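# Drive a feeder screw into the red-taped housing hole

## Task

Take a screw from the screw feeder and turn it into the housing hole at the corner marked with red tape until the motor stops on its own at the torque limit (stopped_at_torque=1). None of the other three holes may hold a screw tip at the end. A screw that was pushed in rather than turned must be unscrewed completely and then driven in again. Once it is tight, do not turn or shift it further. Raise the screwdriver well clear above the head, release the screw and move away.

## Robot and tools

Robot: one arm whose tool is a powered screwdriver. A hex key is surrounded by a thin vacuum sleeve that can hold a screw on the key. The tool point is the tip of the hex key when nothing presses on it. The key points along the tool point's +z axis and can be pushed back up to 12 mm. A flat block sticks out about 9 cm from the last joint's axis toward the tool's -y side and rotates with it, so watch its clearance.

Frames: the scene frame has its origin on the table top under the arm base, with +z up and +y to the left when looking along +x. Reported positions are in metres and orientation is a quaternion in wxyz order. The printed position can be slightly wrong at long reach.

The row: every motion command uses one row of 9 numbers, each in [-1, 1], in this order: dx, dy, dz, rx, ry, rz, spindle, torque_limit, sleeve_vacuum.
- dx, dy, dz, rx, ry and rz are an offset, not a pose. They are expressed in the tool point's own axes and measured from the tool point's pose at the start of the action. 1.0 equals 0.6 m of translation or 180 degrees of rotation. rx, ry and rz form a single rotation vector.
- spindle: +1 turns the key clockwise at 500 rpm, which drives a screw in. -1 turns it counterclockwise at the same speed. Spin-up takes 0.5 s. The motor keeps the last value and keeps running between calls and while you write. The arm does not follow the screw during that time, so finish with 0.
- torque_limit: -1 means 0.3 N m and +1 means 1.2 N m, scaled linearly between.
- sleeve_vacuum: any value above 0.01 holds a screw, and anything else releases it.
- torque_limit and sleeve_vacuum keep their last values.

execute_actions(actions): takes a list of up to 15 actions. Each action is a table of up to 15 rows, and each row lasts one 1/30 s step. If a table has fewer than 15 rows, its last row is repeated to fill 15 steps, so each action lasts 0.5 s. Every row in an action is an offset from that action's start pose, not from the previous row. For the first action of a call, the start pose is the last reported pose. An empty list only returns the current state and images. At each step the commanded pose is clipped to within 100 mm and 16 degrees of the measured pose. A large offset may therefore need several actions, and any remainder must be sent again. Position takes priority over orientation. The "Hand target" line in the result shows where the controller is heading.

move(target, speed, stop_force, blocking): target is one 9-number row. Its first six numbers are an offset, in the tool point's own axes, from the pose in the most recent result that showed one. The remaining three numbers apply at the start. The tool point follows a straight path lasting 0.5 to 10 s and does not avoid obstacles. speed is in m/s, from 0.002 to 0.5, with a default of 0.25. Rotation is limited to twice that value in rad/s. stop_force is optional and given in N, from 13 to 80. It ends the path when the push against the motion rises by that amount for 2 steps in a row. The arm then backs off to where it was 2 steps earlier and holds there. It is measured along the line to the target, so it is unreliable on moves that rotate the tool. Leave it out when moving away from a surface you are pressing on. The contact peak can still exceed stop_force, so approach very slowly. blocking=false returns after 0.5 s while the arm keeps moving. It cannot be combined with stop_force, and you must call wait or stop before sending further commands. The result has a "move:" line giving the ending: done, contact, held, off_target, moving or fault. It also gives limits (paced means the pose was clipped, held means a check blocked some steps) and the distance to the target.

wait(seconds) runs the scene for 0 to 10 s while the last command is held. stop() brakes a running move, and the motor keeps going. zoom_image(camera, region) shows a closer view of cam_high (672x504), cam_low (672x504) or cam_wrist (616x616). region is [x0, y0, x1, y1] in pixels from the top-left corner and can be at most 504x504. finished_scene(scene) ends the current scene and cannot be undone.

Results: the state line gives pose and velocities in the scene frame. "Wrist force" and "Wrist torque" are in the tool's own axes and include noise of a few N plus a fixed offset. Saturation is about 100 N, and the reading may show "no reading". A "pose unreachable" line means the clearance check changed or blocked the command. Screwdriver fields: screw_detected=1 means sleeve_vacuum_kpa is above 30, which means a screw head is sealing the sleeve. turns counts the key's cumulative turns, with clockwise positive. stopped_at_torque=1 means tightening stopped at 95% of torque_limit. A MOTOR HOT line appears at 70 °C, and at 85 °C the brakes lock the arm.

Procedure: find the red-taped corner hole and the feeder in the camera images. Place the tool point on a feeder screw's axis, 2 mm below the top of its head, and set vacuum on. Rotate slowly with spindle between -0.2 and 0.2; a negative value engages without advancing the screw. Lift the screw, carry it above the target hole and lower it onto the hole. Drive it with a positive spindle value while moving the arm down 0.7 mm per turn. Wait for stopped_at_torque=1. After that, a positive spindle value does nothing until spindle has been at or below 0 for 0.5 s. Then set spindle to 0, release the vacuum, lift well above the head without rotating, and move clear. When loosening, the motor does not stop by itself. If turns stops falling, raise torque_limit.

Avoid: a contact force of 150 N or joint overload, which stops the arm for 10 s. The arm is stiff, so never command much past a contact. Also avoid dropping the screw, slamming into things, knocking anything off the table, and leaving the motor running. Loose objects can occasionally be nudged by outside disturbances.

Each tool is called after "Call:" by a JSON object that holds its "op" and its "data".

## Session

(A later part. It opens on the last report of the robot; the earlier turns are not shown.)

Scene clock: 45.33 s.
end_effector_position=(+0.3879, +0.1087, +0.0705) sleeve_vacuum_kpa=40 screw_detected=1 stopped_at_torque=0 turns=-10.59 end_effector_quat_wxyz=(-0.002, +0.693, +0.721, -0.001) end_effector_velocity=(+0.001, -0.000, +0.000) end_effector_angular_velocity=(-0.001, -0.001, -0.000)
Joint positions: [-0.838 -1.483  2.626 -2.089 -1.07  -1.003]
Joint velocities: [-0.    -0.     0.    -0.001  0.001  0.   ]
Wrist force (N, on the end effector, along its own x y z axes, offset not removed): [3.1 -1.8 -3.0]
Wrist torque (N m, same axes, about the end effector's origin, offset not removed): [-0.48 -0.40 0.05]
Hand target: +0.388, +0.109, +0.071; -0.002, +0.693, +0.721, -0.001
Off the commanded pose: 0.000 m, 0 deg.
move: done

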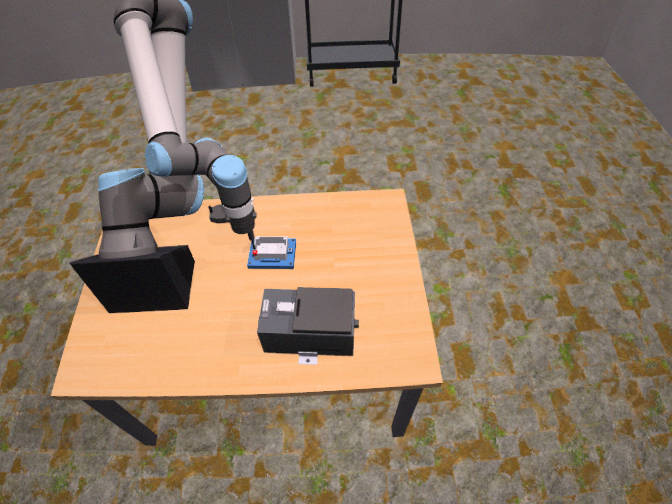

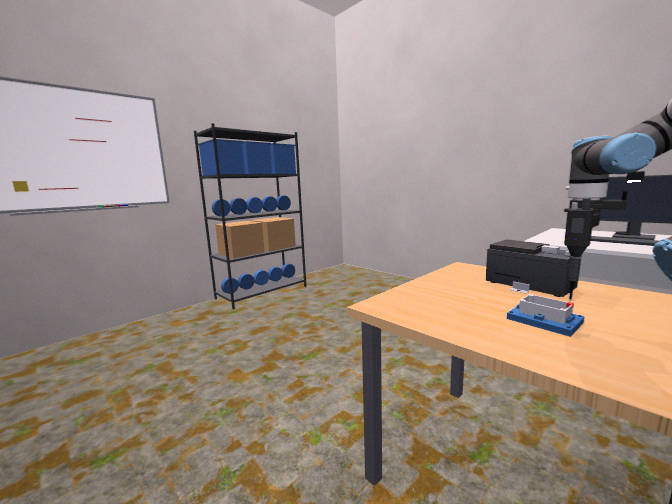

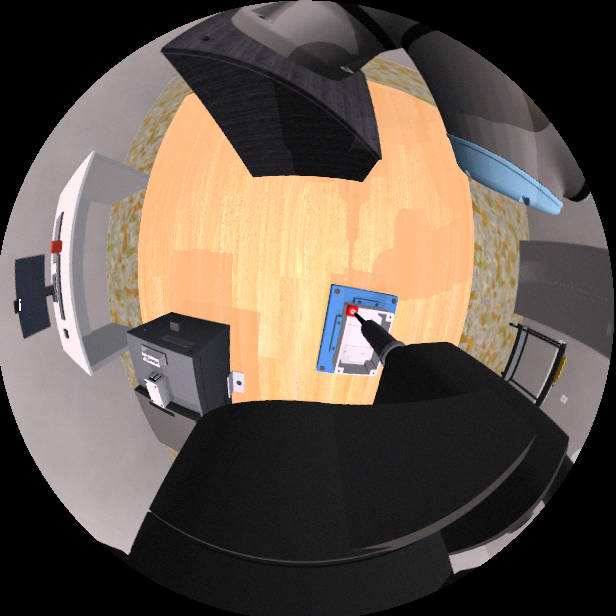

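Call:
{"op": "execute_actions", "data": {"actions": [[[0,0,0,0,0,0,0.3,1,1]],[[0,0,0,0,0,0,0.3,1,1]],[[0,0,0,0,0,0,0,1,1]]]}}

Call:
{"op": "zoom_image", "data": {"camera": "cam_wrist", "region": [340,300,365,320]}}

Call:
{"op": "zoom_image", "data": {"camera": "cam_low", "region": [545,270,595,320]}}

Scene clock: 48.27 s.
end_effector_position=(+0.3879, +0.1087, +0.0705) sleeve_vacuum_kpa=40 screw_detected=1 stopped_at_torque=0 turns=-6.95 end_effector_quat_wxyz=(-0.002, +0.693, +0.721, -0.001) end_effector_velocity=(-0.000, +0.001, -0.000) end_effector_angular_velocity=(+0.000, +0.002, +0.001)
Joint positions: [-0.838 -1.483  2.626 -2.089 -1.07  -1.003]
Joint velocities: [ 0.002 -0.001 -0.     0.002 -0.    -0.   ]
Wrist force (N, on the end effector, along its own x y z axes, offset not removed): [3.7 -3.8 -5.4]
Wrist torque (N m, same axes, about the end effector's origin, offset not removed): [-1.04 -0.81 0.25]
Hand target: +0.388, +0.109, +0.071; -0.002, +0.693, +0.721, -0.001
Off the commanded pose: 0.000 m, 0 deg.

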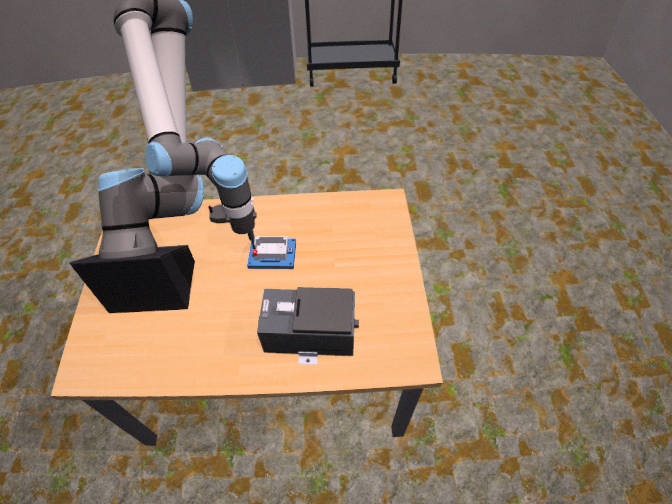

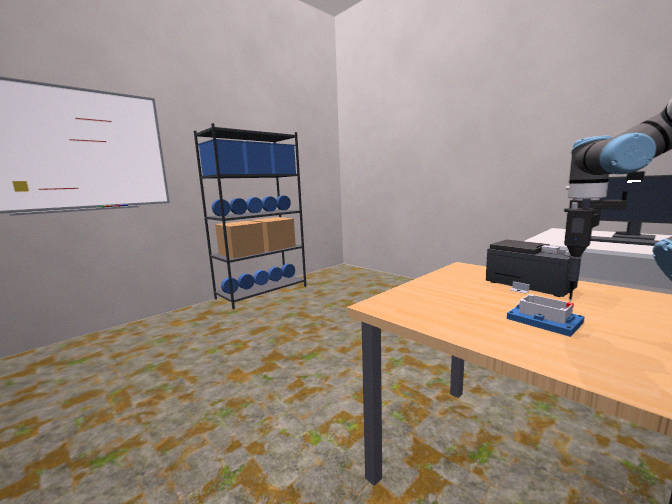

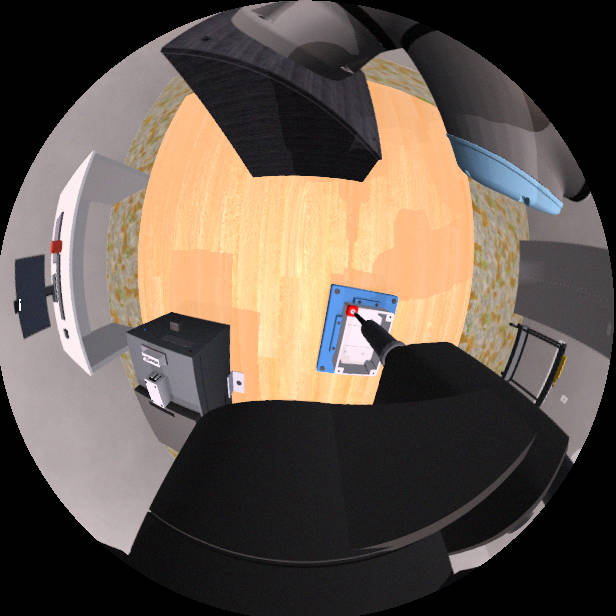

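Region (340, 300, 365, 320) of cam_wrist's 616x616 image, scaled by 20.160, with more detail than that image has; it fills the top 403 rows of this view, and the rest is white.

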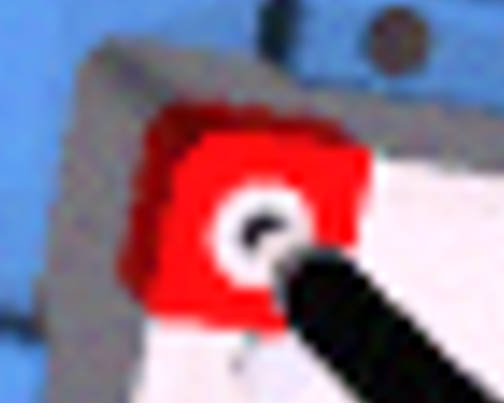

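Region (545, 270, 595, 320) of cam_low's 672x504 image, scaled by 10.080, with more detail than that image has.

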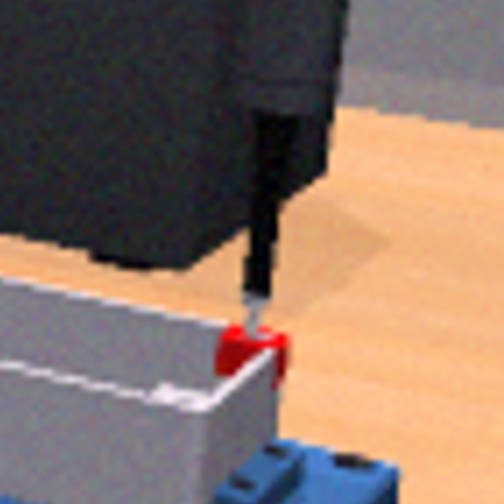

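Call:
{"op": "move", "data": {"target": [0,0,-0.011,0,0,0,0,1,1], "speed": 0.02}}

Call:
{"op": "move", "data": {"target": [-0.001,-0.0013,0,0,0,0,0,1,1], "speed": 0.01}}

Call:
{"op": "zoom_image", "data": {"camera": "cam_wrist", "region": [340,300,365,320]}}

Call:
{"op": "move", "data": {"target": [0,0,0.011,0,0,0,0.15,1,1], "speed": 0.004}}

Call:
{"op": "execute_actions", "data": {"actions": [[[0,0,0,0,0,0,0.3,1,1]],[[0,0,0,0,0,0,0,1,1]]]}}

Call:
{"op": "zoom_image", "data": {"camera": "cam_wrist", "region": [340,300,365,320]}}

Call:
{"op": "zoom_image", "data": {"camera": "cam_low", "region": [545,270,595,320]}}

Scene clock: 50.63 s.
end_effector_position=(+0.3879, +0.1087, +0.0770) sleeve_vacuum_kpa=40 screw_detected=1 stopped_at_torque=0 turns=-6.95 end_effector_quat_wxyz=(-0.002, +0.693, +0.721, -0.001) end_effector_velocity=(-0.000, +0.000, +0.001) end_effector_angular_velocity=(+0.000, +0.001, +0.001)
Joint positions: [-0.846 -1.494  2.62  -2.067 -1.075 -1.011]
Joint velocities: [-0.001 -0.002 -0.001  0.004 -0.001 -0.002]
Wrist force (N, on the end effector, along its own x y z axes, offset not removed): [3.0 -1.9 2.8]
Wrist torque (N m, same axes, about the end effector's origin, offset not removed): [-0.62 -0.48 0.15]
Hand target: +0.388, +0.109, +0.077; -0.002, +0.693, +0.721, -0.001
Off the commanded pose: 0.000 m, 0 deg.
move: done

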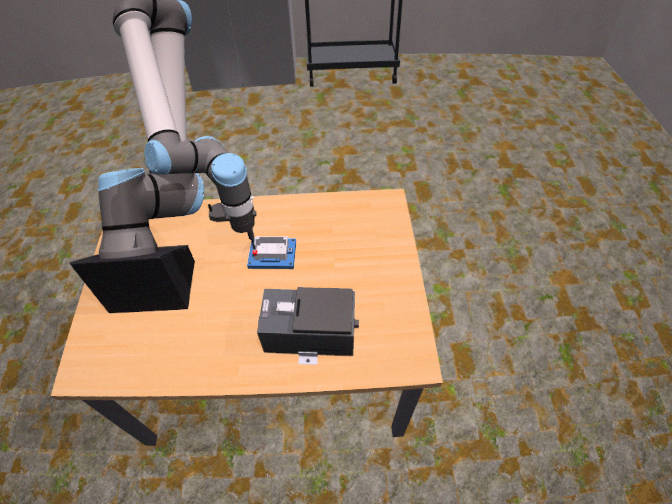

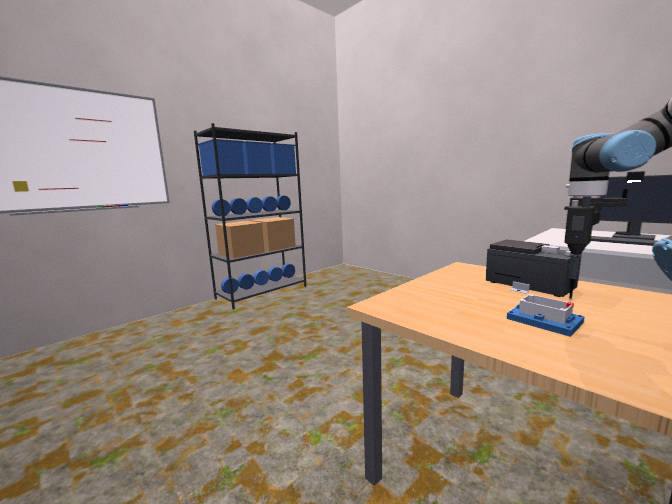

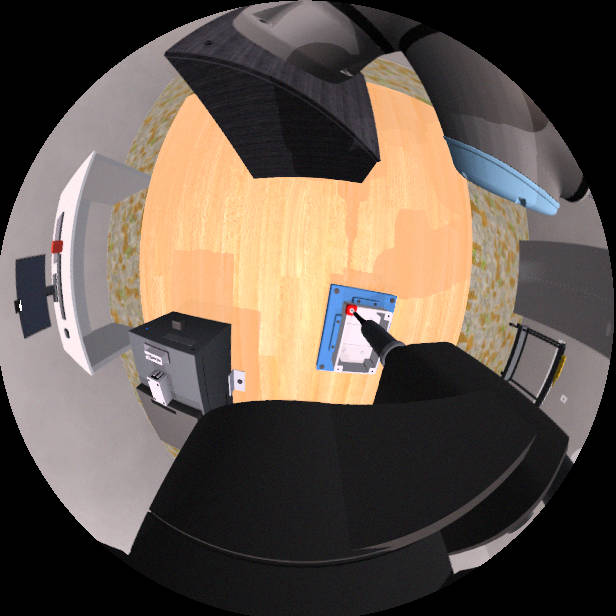

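Scene clock: 51.33 s.
end_effector_position=(+0.3872, +0.1081, +0.0770) sleeve_vacuum_kpa=40 screw_detected=1 stopped_at_torque=0 turns=-6.95 end_effector_quat_wxyz=(-0.002, +0.693, +0.721, -0.001) end_effector_velocity=(+0.000, -0.000, +0.001) end_effector_angular_velocity=(+0.001, +0.000, -0.001)
Joint positions: [-0.848 -1.494  2.621 -2.067 -1.076 -1.013]
Joint velocities: [-0.001  0.001 -0.001  0.002 -0.    -0.   ]
Wrist force (N, on the end effector, along its own x y z axes, offset not removed): [1.0 -1.7 1.5]
Wrist torque (N m, same axes, about the end effector's origin, offset not removed): [-0.44 -0.08 0.09]
Hand target: +0.387, +0.108, +0.077; -0.002, +0.693, +0.721, -0.001
Off the commanded pose: 0.000 m, 0 deg.
move: done

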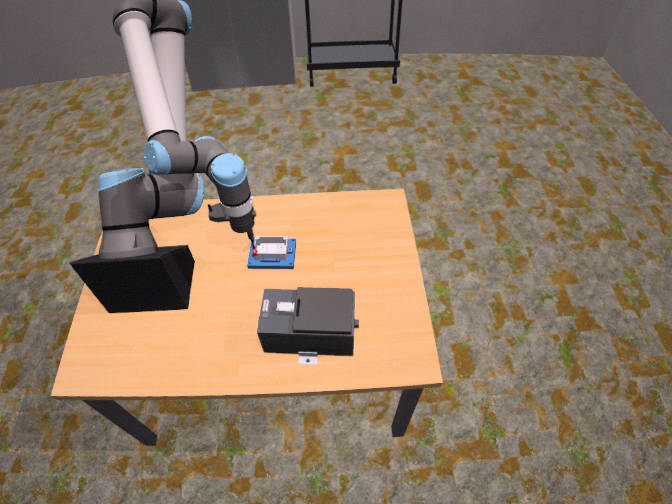

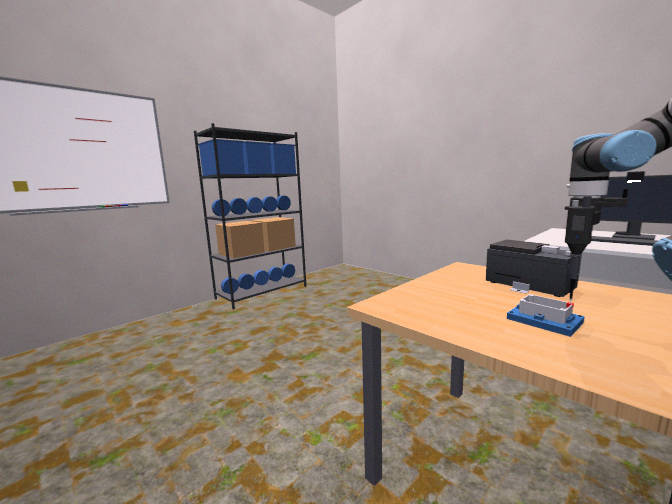

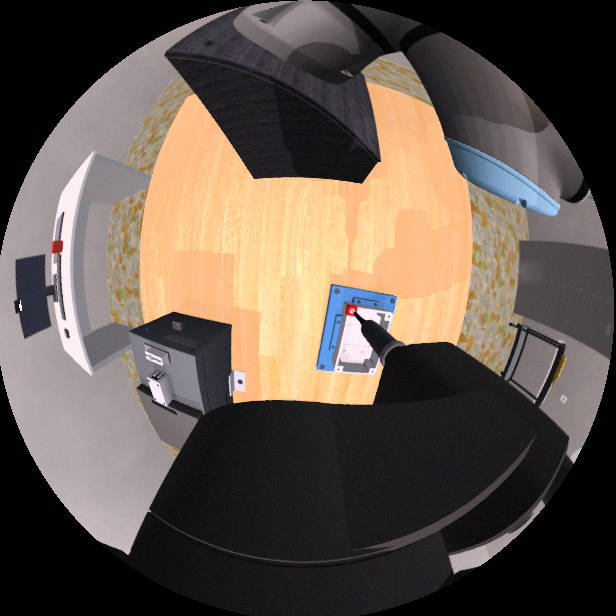

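Region (340, 300, 365, 320) of cam_wrist's 616x616 image, scaled by 20.160, with more detail than that image has; it fills the top 403 rows of this view, and the rest is white.

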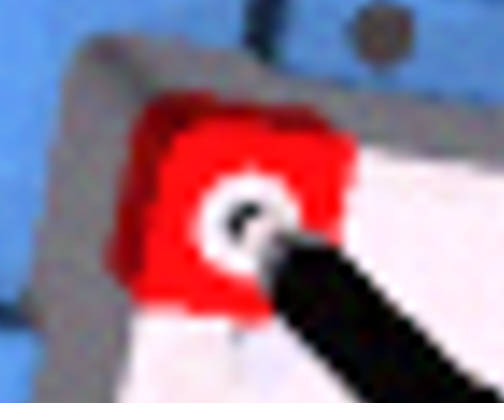

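Scene clock: 53.20 s.
end_effector_position=(+0.3871, +0.1081, +0.0704) sleeve_vacuum_kpa=40 screw_detected=1 stopped_at_torque=0 turns=-4.65 end_effector_quat_wxyz=(-0.002, +0.693, +0.721, -0.001) end_effector_velocity=(+0.001, -0.000, -0.000) end_effector_angular_velocity=(-0.001, -0.001, +0.001)
Joint positions: [-0.84  -1.482  2.627 -2.089 -1.071 -1.005]
Joint velocities: [ 0.001  0.    -0.    -0.001  0.001  0.001]
Wrist force (N, on the end effector, along its own x y z axes, offset not removed): [2.8 -4.0 -4.7]
Wrist torque (N m, same axes, about the end effector's origin, offset not removed): [-0.87 -0.58 0.18]
Hand target: +0.387, +0.108, +0.070; -0.002, +0.693, +0.721, -0.001
Off the commanded pose: 0.000 m, 0 deg.
move: done

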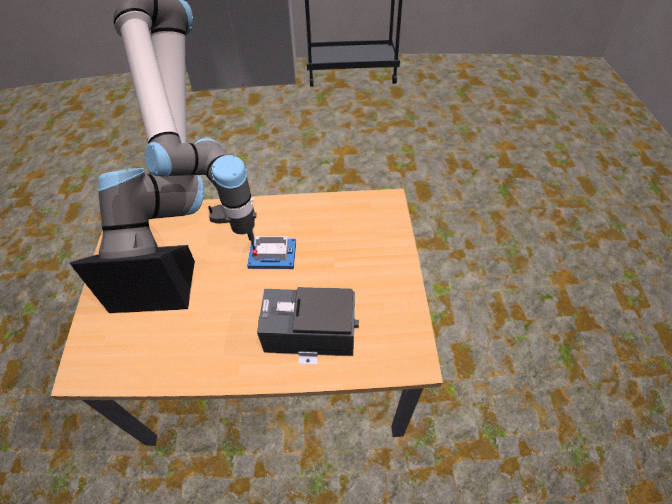

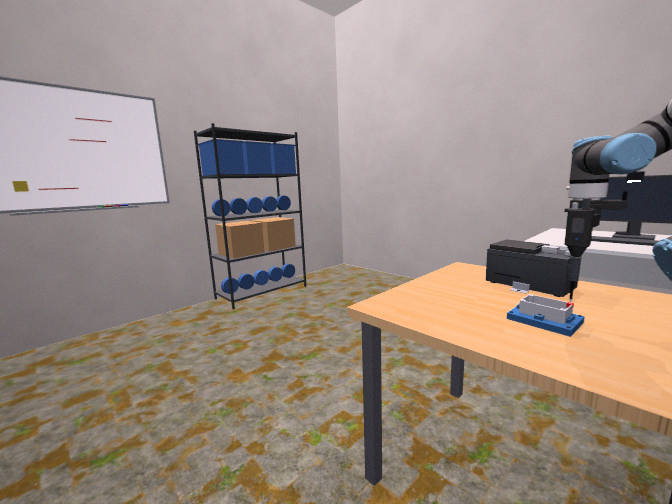

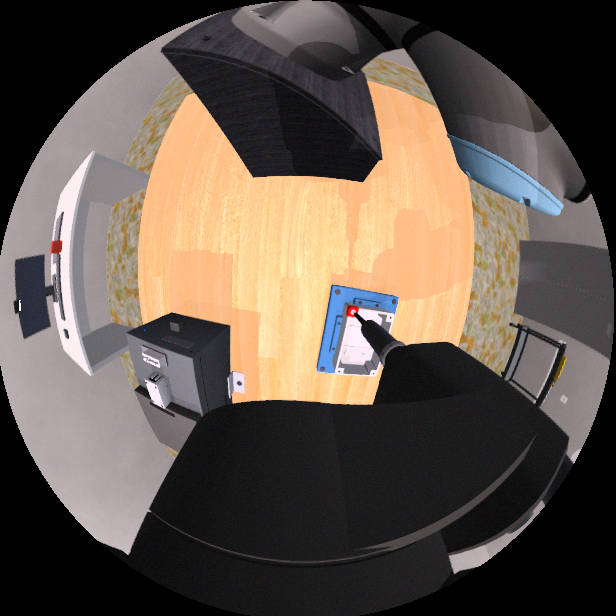

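Scene clock: 54.20 s.
end_effector_position=(+0.3871, +0.1081, +0.0704) sleeve_vacuum_kpa=40 screw_detected=1 stopped_at_torque=0 turns=-3.42 end_effector_quat_wxyz=(-0.002, +0.693, +0.721, -0.001) end_effector_velocity=(+0.001, -0.001, +0.001) end_effector_angular_velocity=(-0.002, -0.002, +0.000)
Joint positions: [-0.84  -1.482  2.627 -2.089 -1.071 -1.005]
Joint velocities: [-0.001 -0.001 -0.002 -0.    -0.001 -0.   ]
Wrist force (N, on the end effector, along its own x y z axes, offset not removed): [1.8 -3.8 -3.0]
Wrist torque (N m, same axes, about the end effector's origin, offset not removed): [-0.89 -0.15 0.19]
Hand target: +0.387, +0.108, +0.070; -0.002, +0.693, +0.721, -0.001
Off the commanded pose: 0.000 m, 0 deg.

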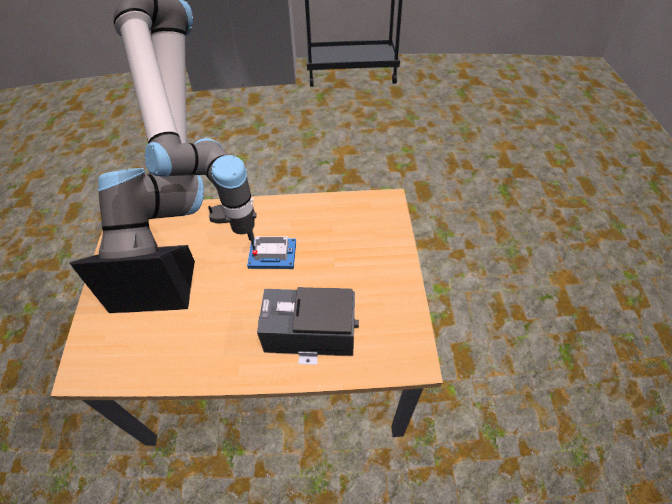

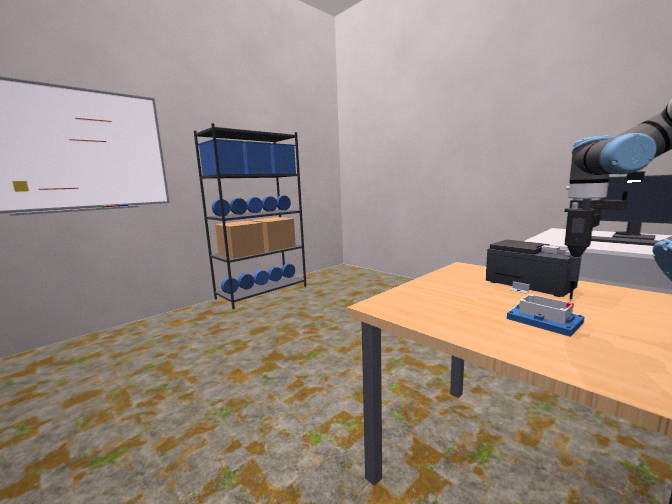

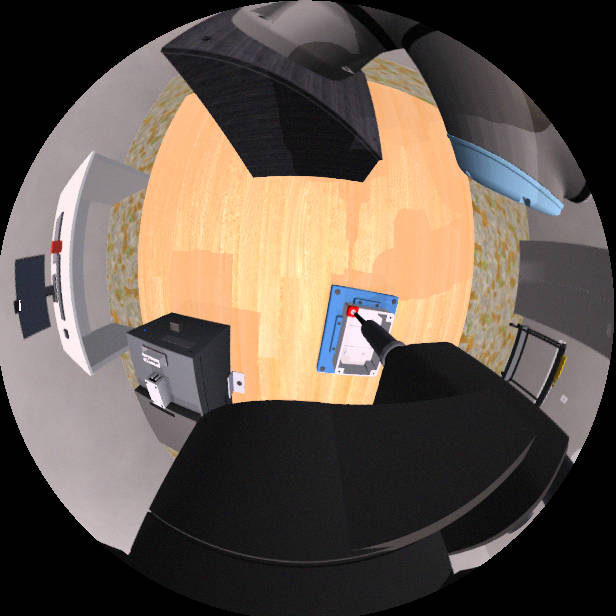

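Region (340, 300, 365, 320) of cam_wrist's 616x616 image, scaled by 20.160, with more detail than that image has; it fills the top 403 rows of this view, and the rest is white.

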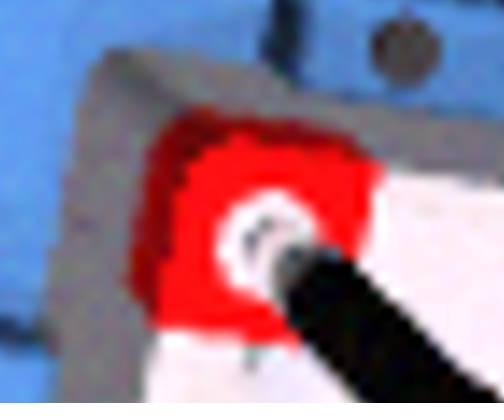

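Region (545, 270, 595, 320) of cam_low's 672x504 image, scaled by 10.080, with more detail than that image has.

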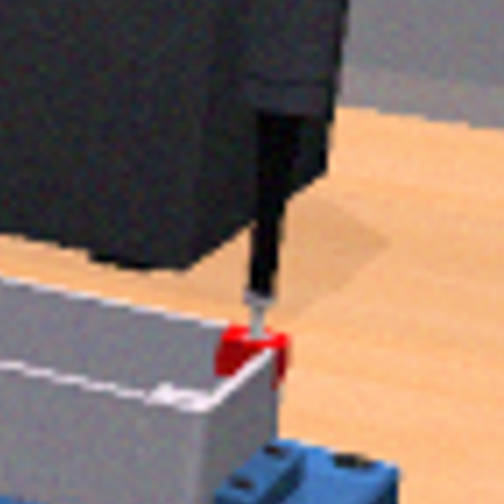

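Call:
{"op": "execute_actions", "data": {"actions": [[[-0.0003,-0.0003,0,0,0,0,0.3,1,1]],[[0,0,0,0,0,0,0.3,1,1]],[[0,0,0,0,0,0,0.3,1,1]],[[0,0,0,0,0,0,0,1,1]]]}}

Call:
{"op": "zoom_image", "data": {"camera": "cam_wrist", "region": [340,300,365,320]}}

Call:
{"op": "zoom_image", "data": {"camera": "cam_low", "region": [545,270,595,320]}}

Scene clock: 57.17 s.
end_effector_position=(+0.3870, +0.1079, +0.0704) sleeve_vacuum_kpa=40 screw_detected=1 stopped_at_torque=0 turns=0.18 end_effector_quat_wxyz=(-0.002, +0.693, +0.721, -0.001) end_effector_velocity=(+0.001, -0.001, +0.001) end_effector_angular_velocity=(-0.000, -0.002, -0.001)
Joint positions: [-0.841 -1.482  2.628 -2.09  -1.072 -1.006]
Joint velocities: [-0.002  0.001 -0.001 -0.     0.001  0.   ]
Wrist force (N, on the end effector, along its own x y z axes, offset not removed): [-2.5 -3.7 -2.1]
Wrist torque (N m, same axes, about the end effector's origin, offset not removed): [-0.44 -0.15 0.09]
Hand target: +0.387, +0.108, +0.070; -0.002, +0.693, +0.721, -0.001
Off the commanded pose: 0.000 m, 0 deg.

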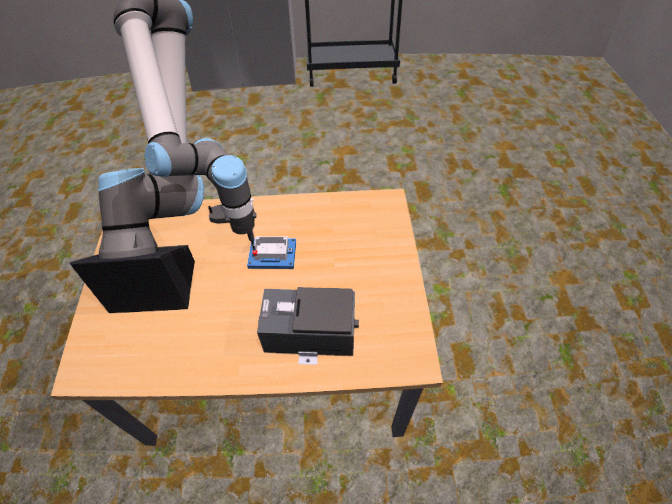

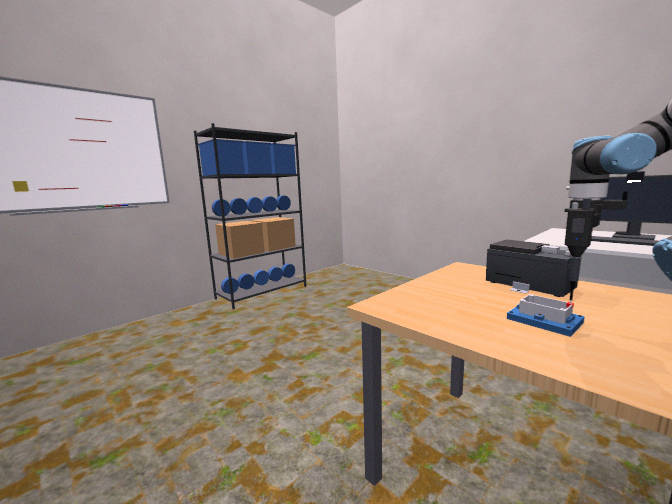

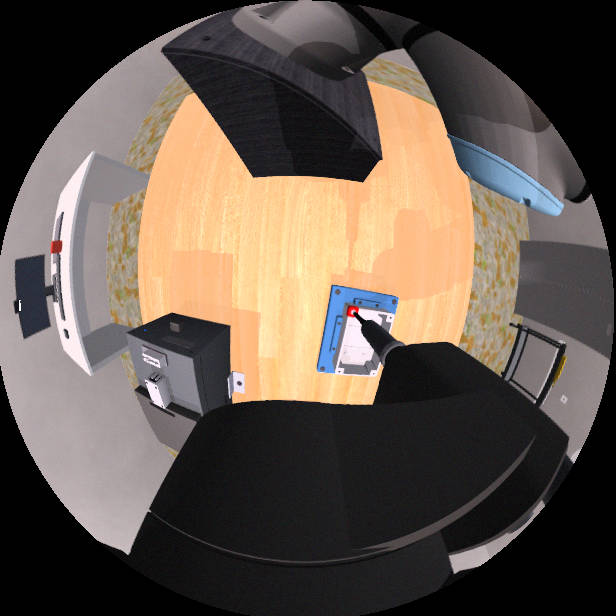

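Region (340, 300, 365, 320) of cam_wrist's 616x616 image, scaled by 20.160, with more detail than that image has; it fills the top 403 rows of this view, and the rest is white.

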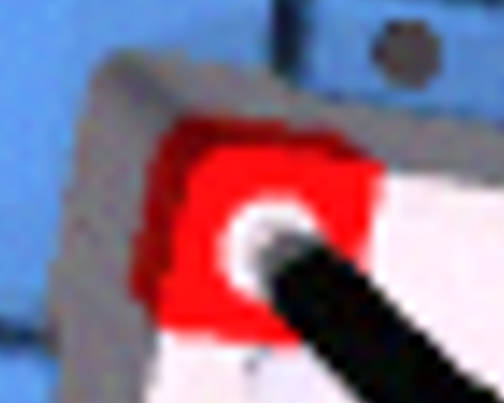

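Region (545, 270, 595, 320) of cam_low's 672x504 image, scaled by 10.080, with more detail than that image has.

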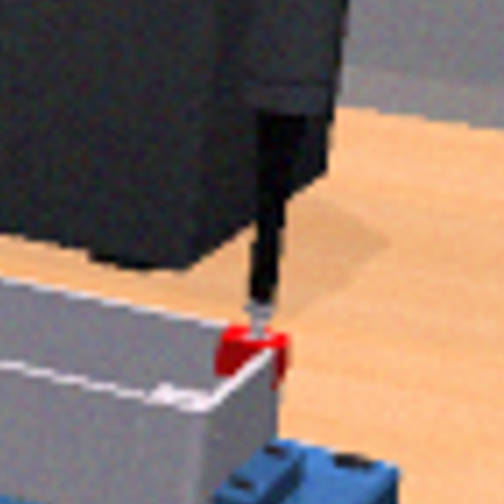

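Call:
{"op": "move", "data": {"target": [0,0,0.014,0,0,0,0.4,1,1], "speed": 0.0023}}

Scene clock: 61.67 s.
end_effector_position=(+0.3869, +0.1079, +0.0620) sleeve_vacuum_kpa=39 screw_detected=1 stopped_at_torque=1 turns=11.01 end_effector_quat_wxyz=(-0.002, +0.693, +0.721, -0.001) end_effector_velocity=(-0.000, +0.000, -0.001) end_effector_angular_velocity=(+0.001, +0.001, -0.001)
Joint positions: [-0.83  -1.466  2.636 -2.118 -1.065 -0.996]
Joint velocities: [ 0.     0.001  0.001 -0.     0.     0.   ]
Wrist force (N, on the end effector, along its own x y z axes, offset not removed): [-3.8 -7.6 -2.5]
Wrist torque (N m, same axes, about the end effector's origin, offset not removed): [-1.30 -0.27 0.19]
Hand target: +0.387, +0.108, +0.062; -0.002, +0.693, +0.721, -0.001
Off the commanded pose: 0.000 m, 0 deg.
move: done

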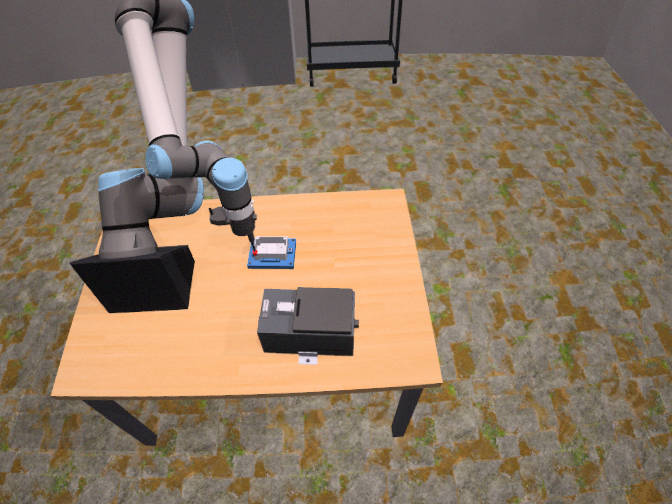

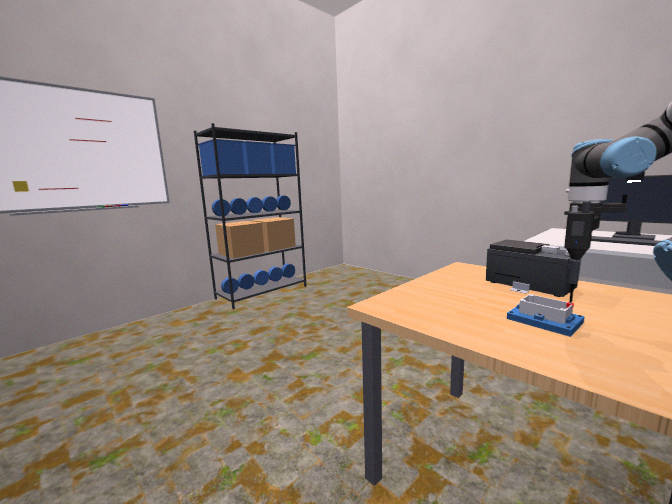

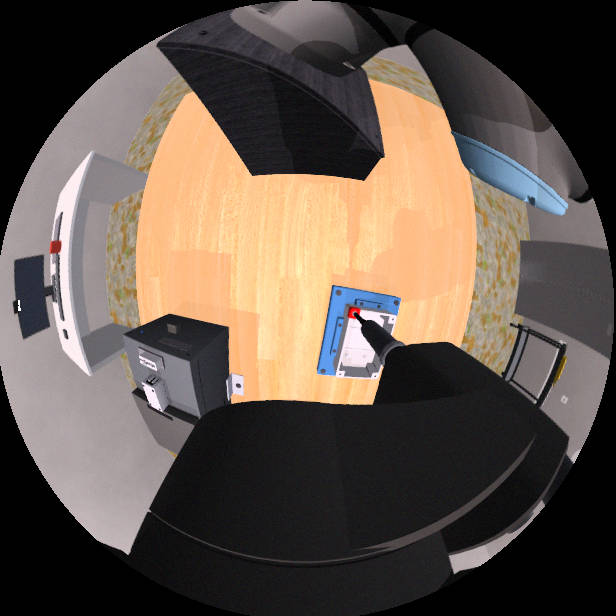

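Call:
{"op": "zoom_image", "data": {"camera": "cam_low", "region": [545,270,595,320]}}

Call:
{"op": "execute_actions", "data": {"actions": [[[0,0,0,0,0,0,0,1,0]]]}}

Call:
{"op": "move", "data": {"target": [0,0,-0.16,0,0,0,0,1,0], "speed": 0.15}}

Call:
{"op": "zoom_image", "data": {"camera": "cam_low", "region": [545,270,595,320]}}

Region (545, 270, 595, 320) of cam_low's 672x504 image, scaled by 10.080, with more detail than that image has.

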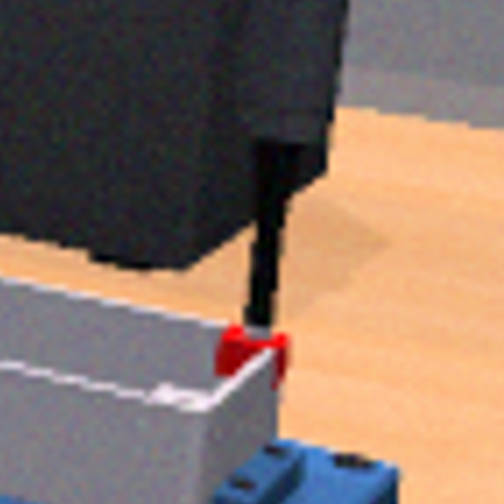

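Scene clock: 63.43 s.
end_effector_position=(+0.3869, +0.1079, +0.0620) sleeve_vacuum_kpa=0 screw_detected=0 stopped_at_torque=1 turns=11.01 end_effector_quat_wxyz=(-0.002, +0.693, +0.721, -0.001) end_effector_velocity=(+0.002, -0.001, +0.001) end_effector_angular_velocity=(-0.001, -0.004, -0.001)
Joint positions: [-0.83  -1.466  2.636 -2.118 -1.065 -0.996]
Joint velocities: [-0.002 -0.001 -0.001 -0.     0.001  0.   ]
Wrist force (N, on the end effector, along its own x y z axes, offset not removed): [-3.2 -6.6 -4.5]
Wrist torque (N m, same axes, about the end effector's origin, offset not removed): [-0.98 -0.56 0.21]
Hand target: +0.387, +0.108, +0.062; -0.002, +0.693, +0.721, -0.001
Off the commanded pose: 0.000 m, 0 deg.

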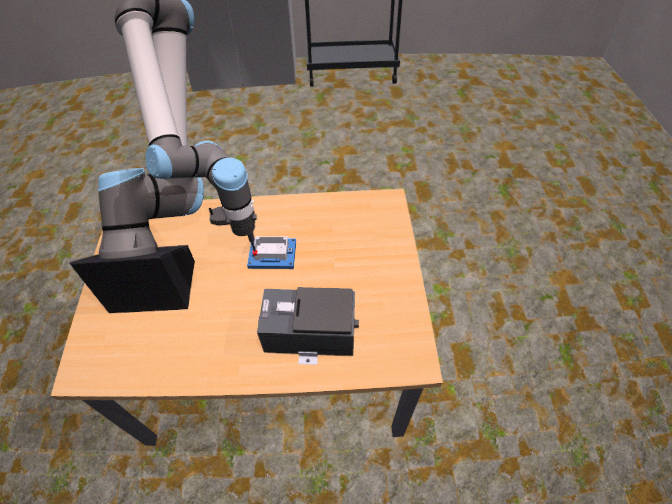

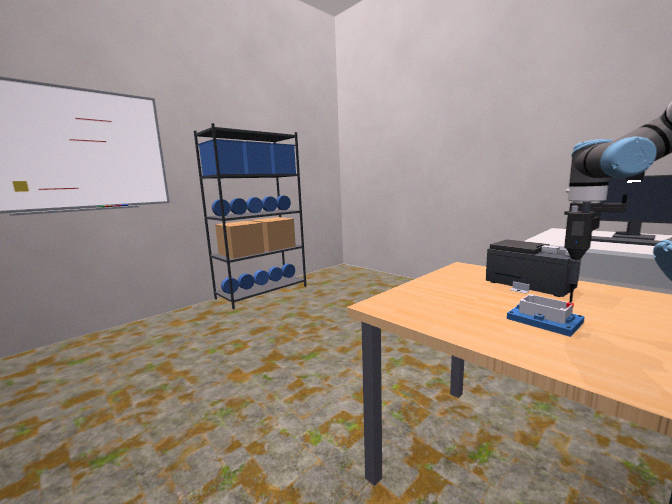

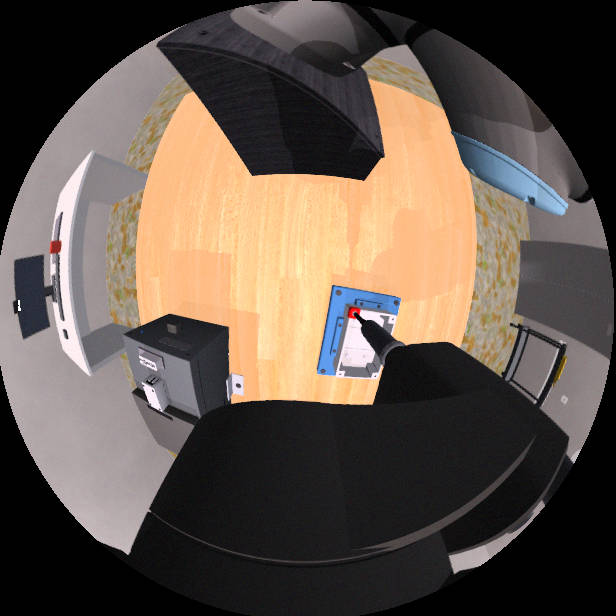

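Scene clock: 64.53 s.
end_effector_position=(+0.3872, +0.1078, +0.1579) sleeve_vacuum_kpa=0 screw_detected=0 stopped_at_torque=1 turns=11.01 end_effector_quat_wxyz=(-0.002, +0.693, +0.721, -0.001) end_effector_velocity=(-0.001, +0.000, +0.001) end_effector_angular_velocity=(-0.000, +0.001, +0.001)
Joint positions: [-0.94  -1.605  2.531 -1.83  -1.131 -1.094]
Joint velocities: [-0.    -0.001 -0.001  0.003 -0.001 -0.002]
Wrist force (N, on the end effector, along its own x y z axes, offset not removed): [4.1 -3.5 3.2]
Wrist torque (N m, same axes, about the end effector's origin, offset not removed): [-1.03 -0.87 0.30]
Hand target: +0.387, +0.108, +0.158; -0.002, +0.693, +0.721, -0.001
Off the commanded pose: 0.000 m, 0 deg.
move: done

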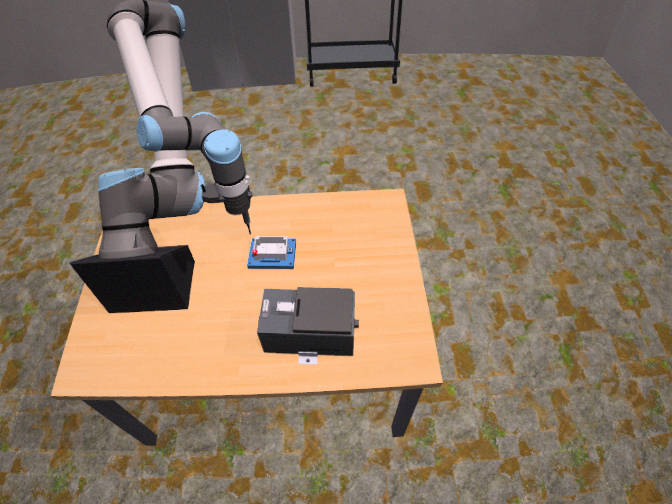

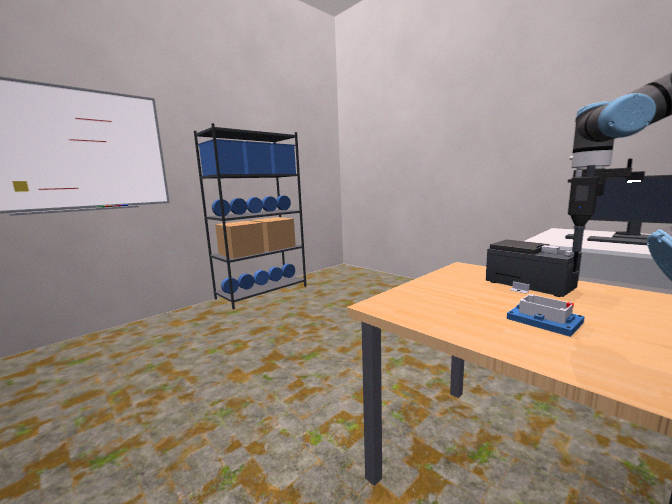

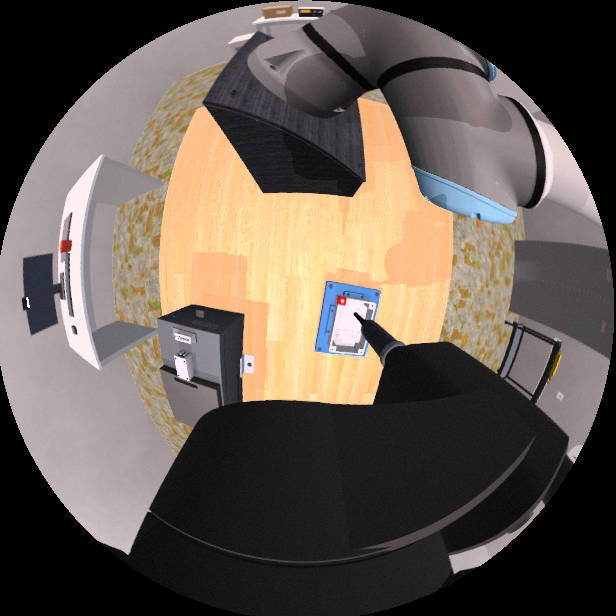

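Region (545, 270, 595, 320) of cam_low's 672x504 image, scaled by 10.080, with more detail than that image has.

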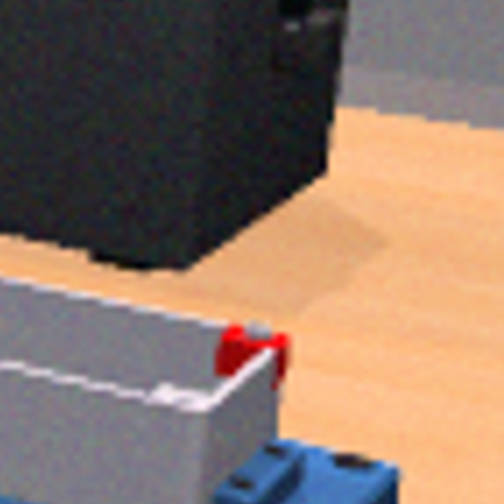

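Seated.

Call:
{"op": "finished_scene", "data": {"scene": 2}}

The scene is finished: the task was done.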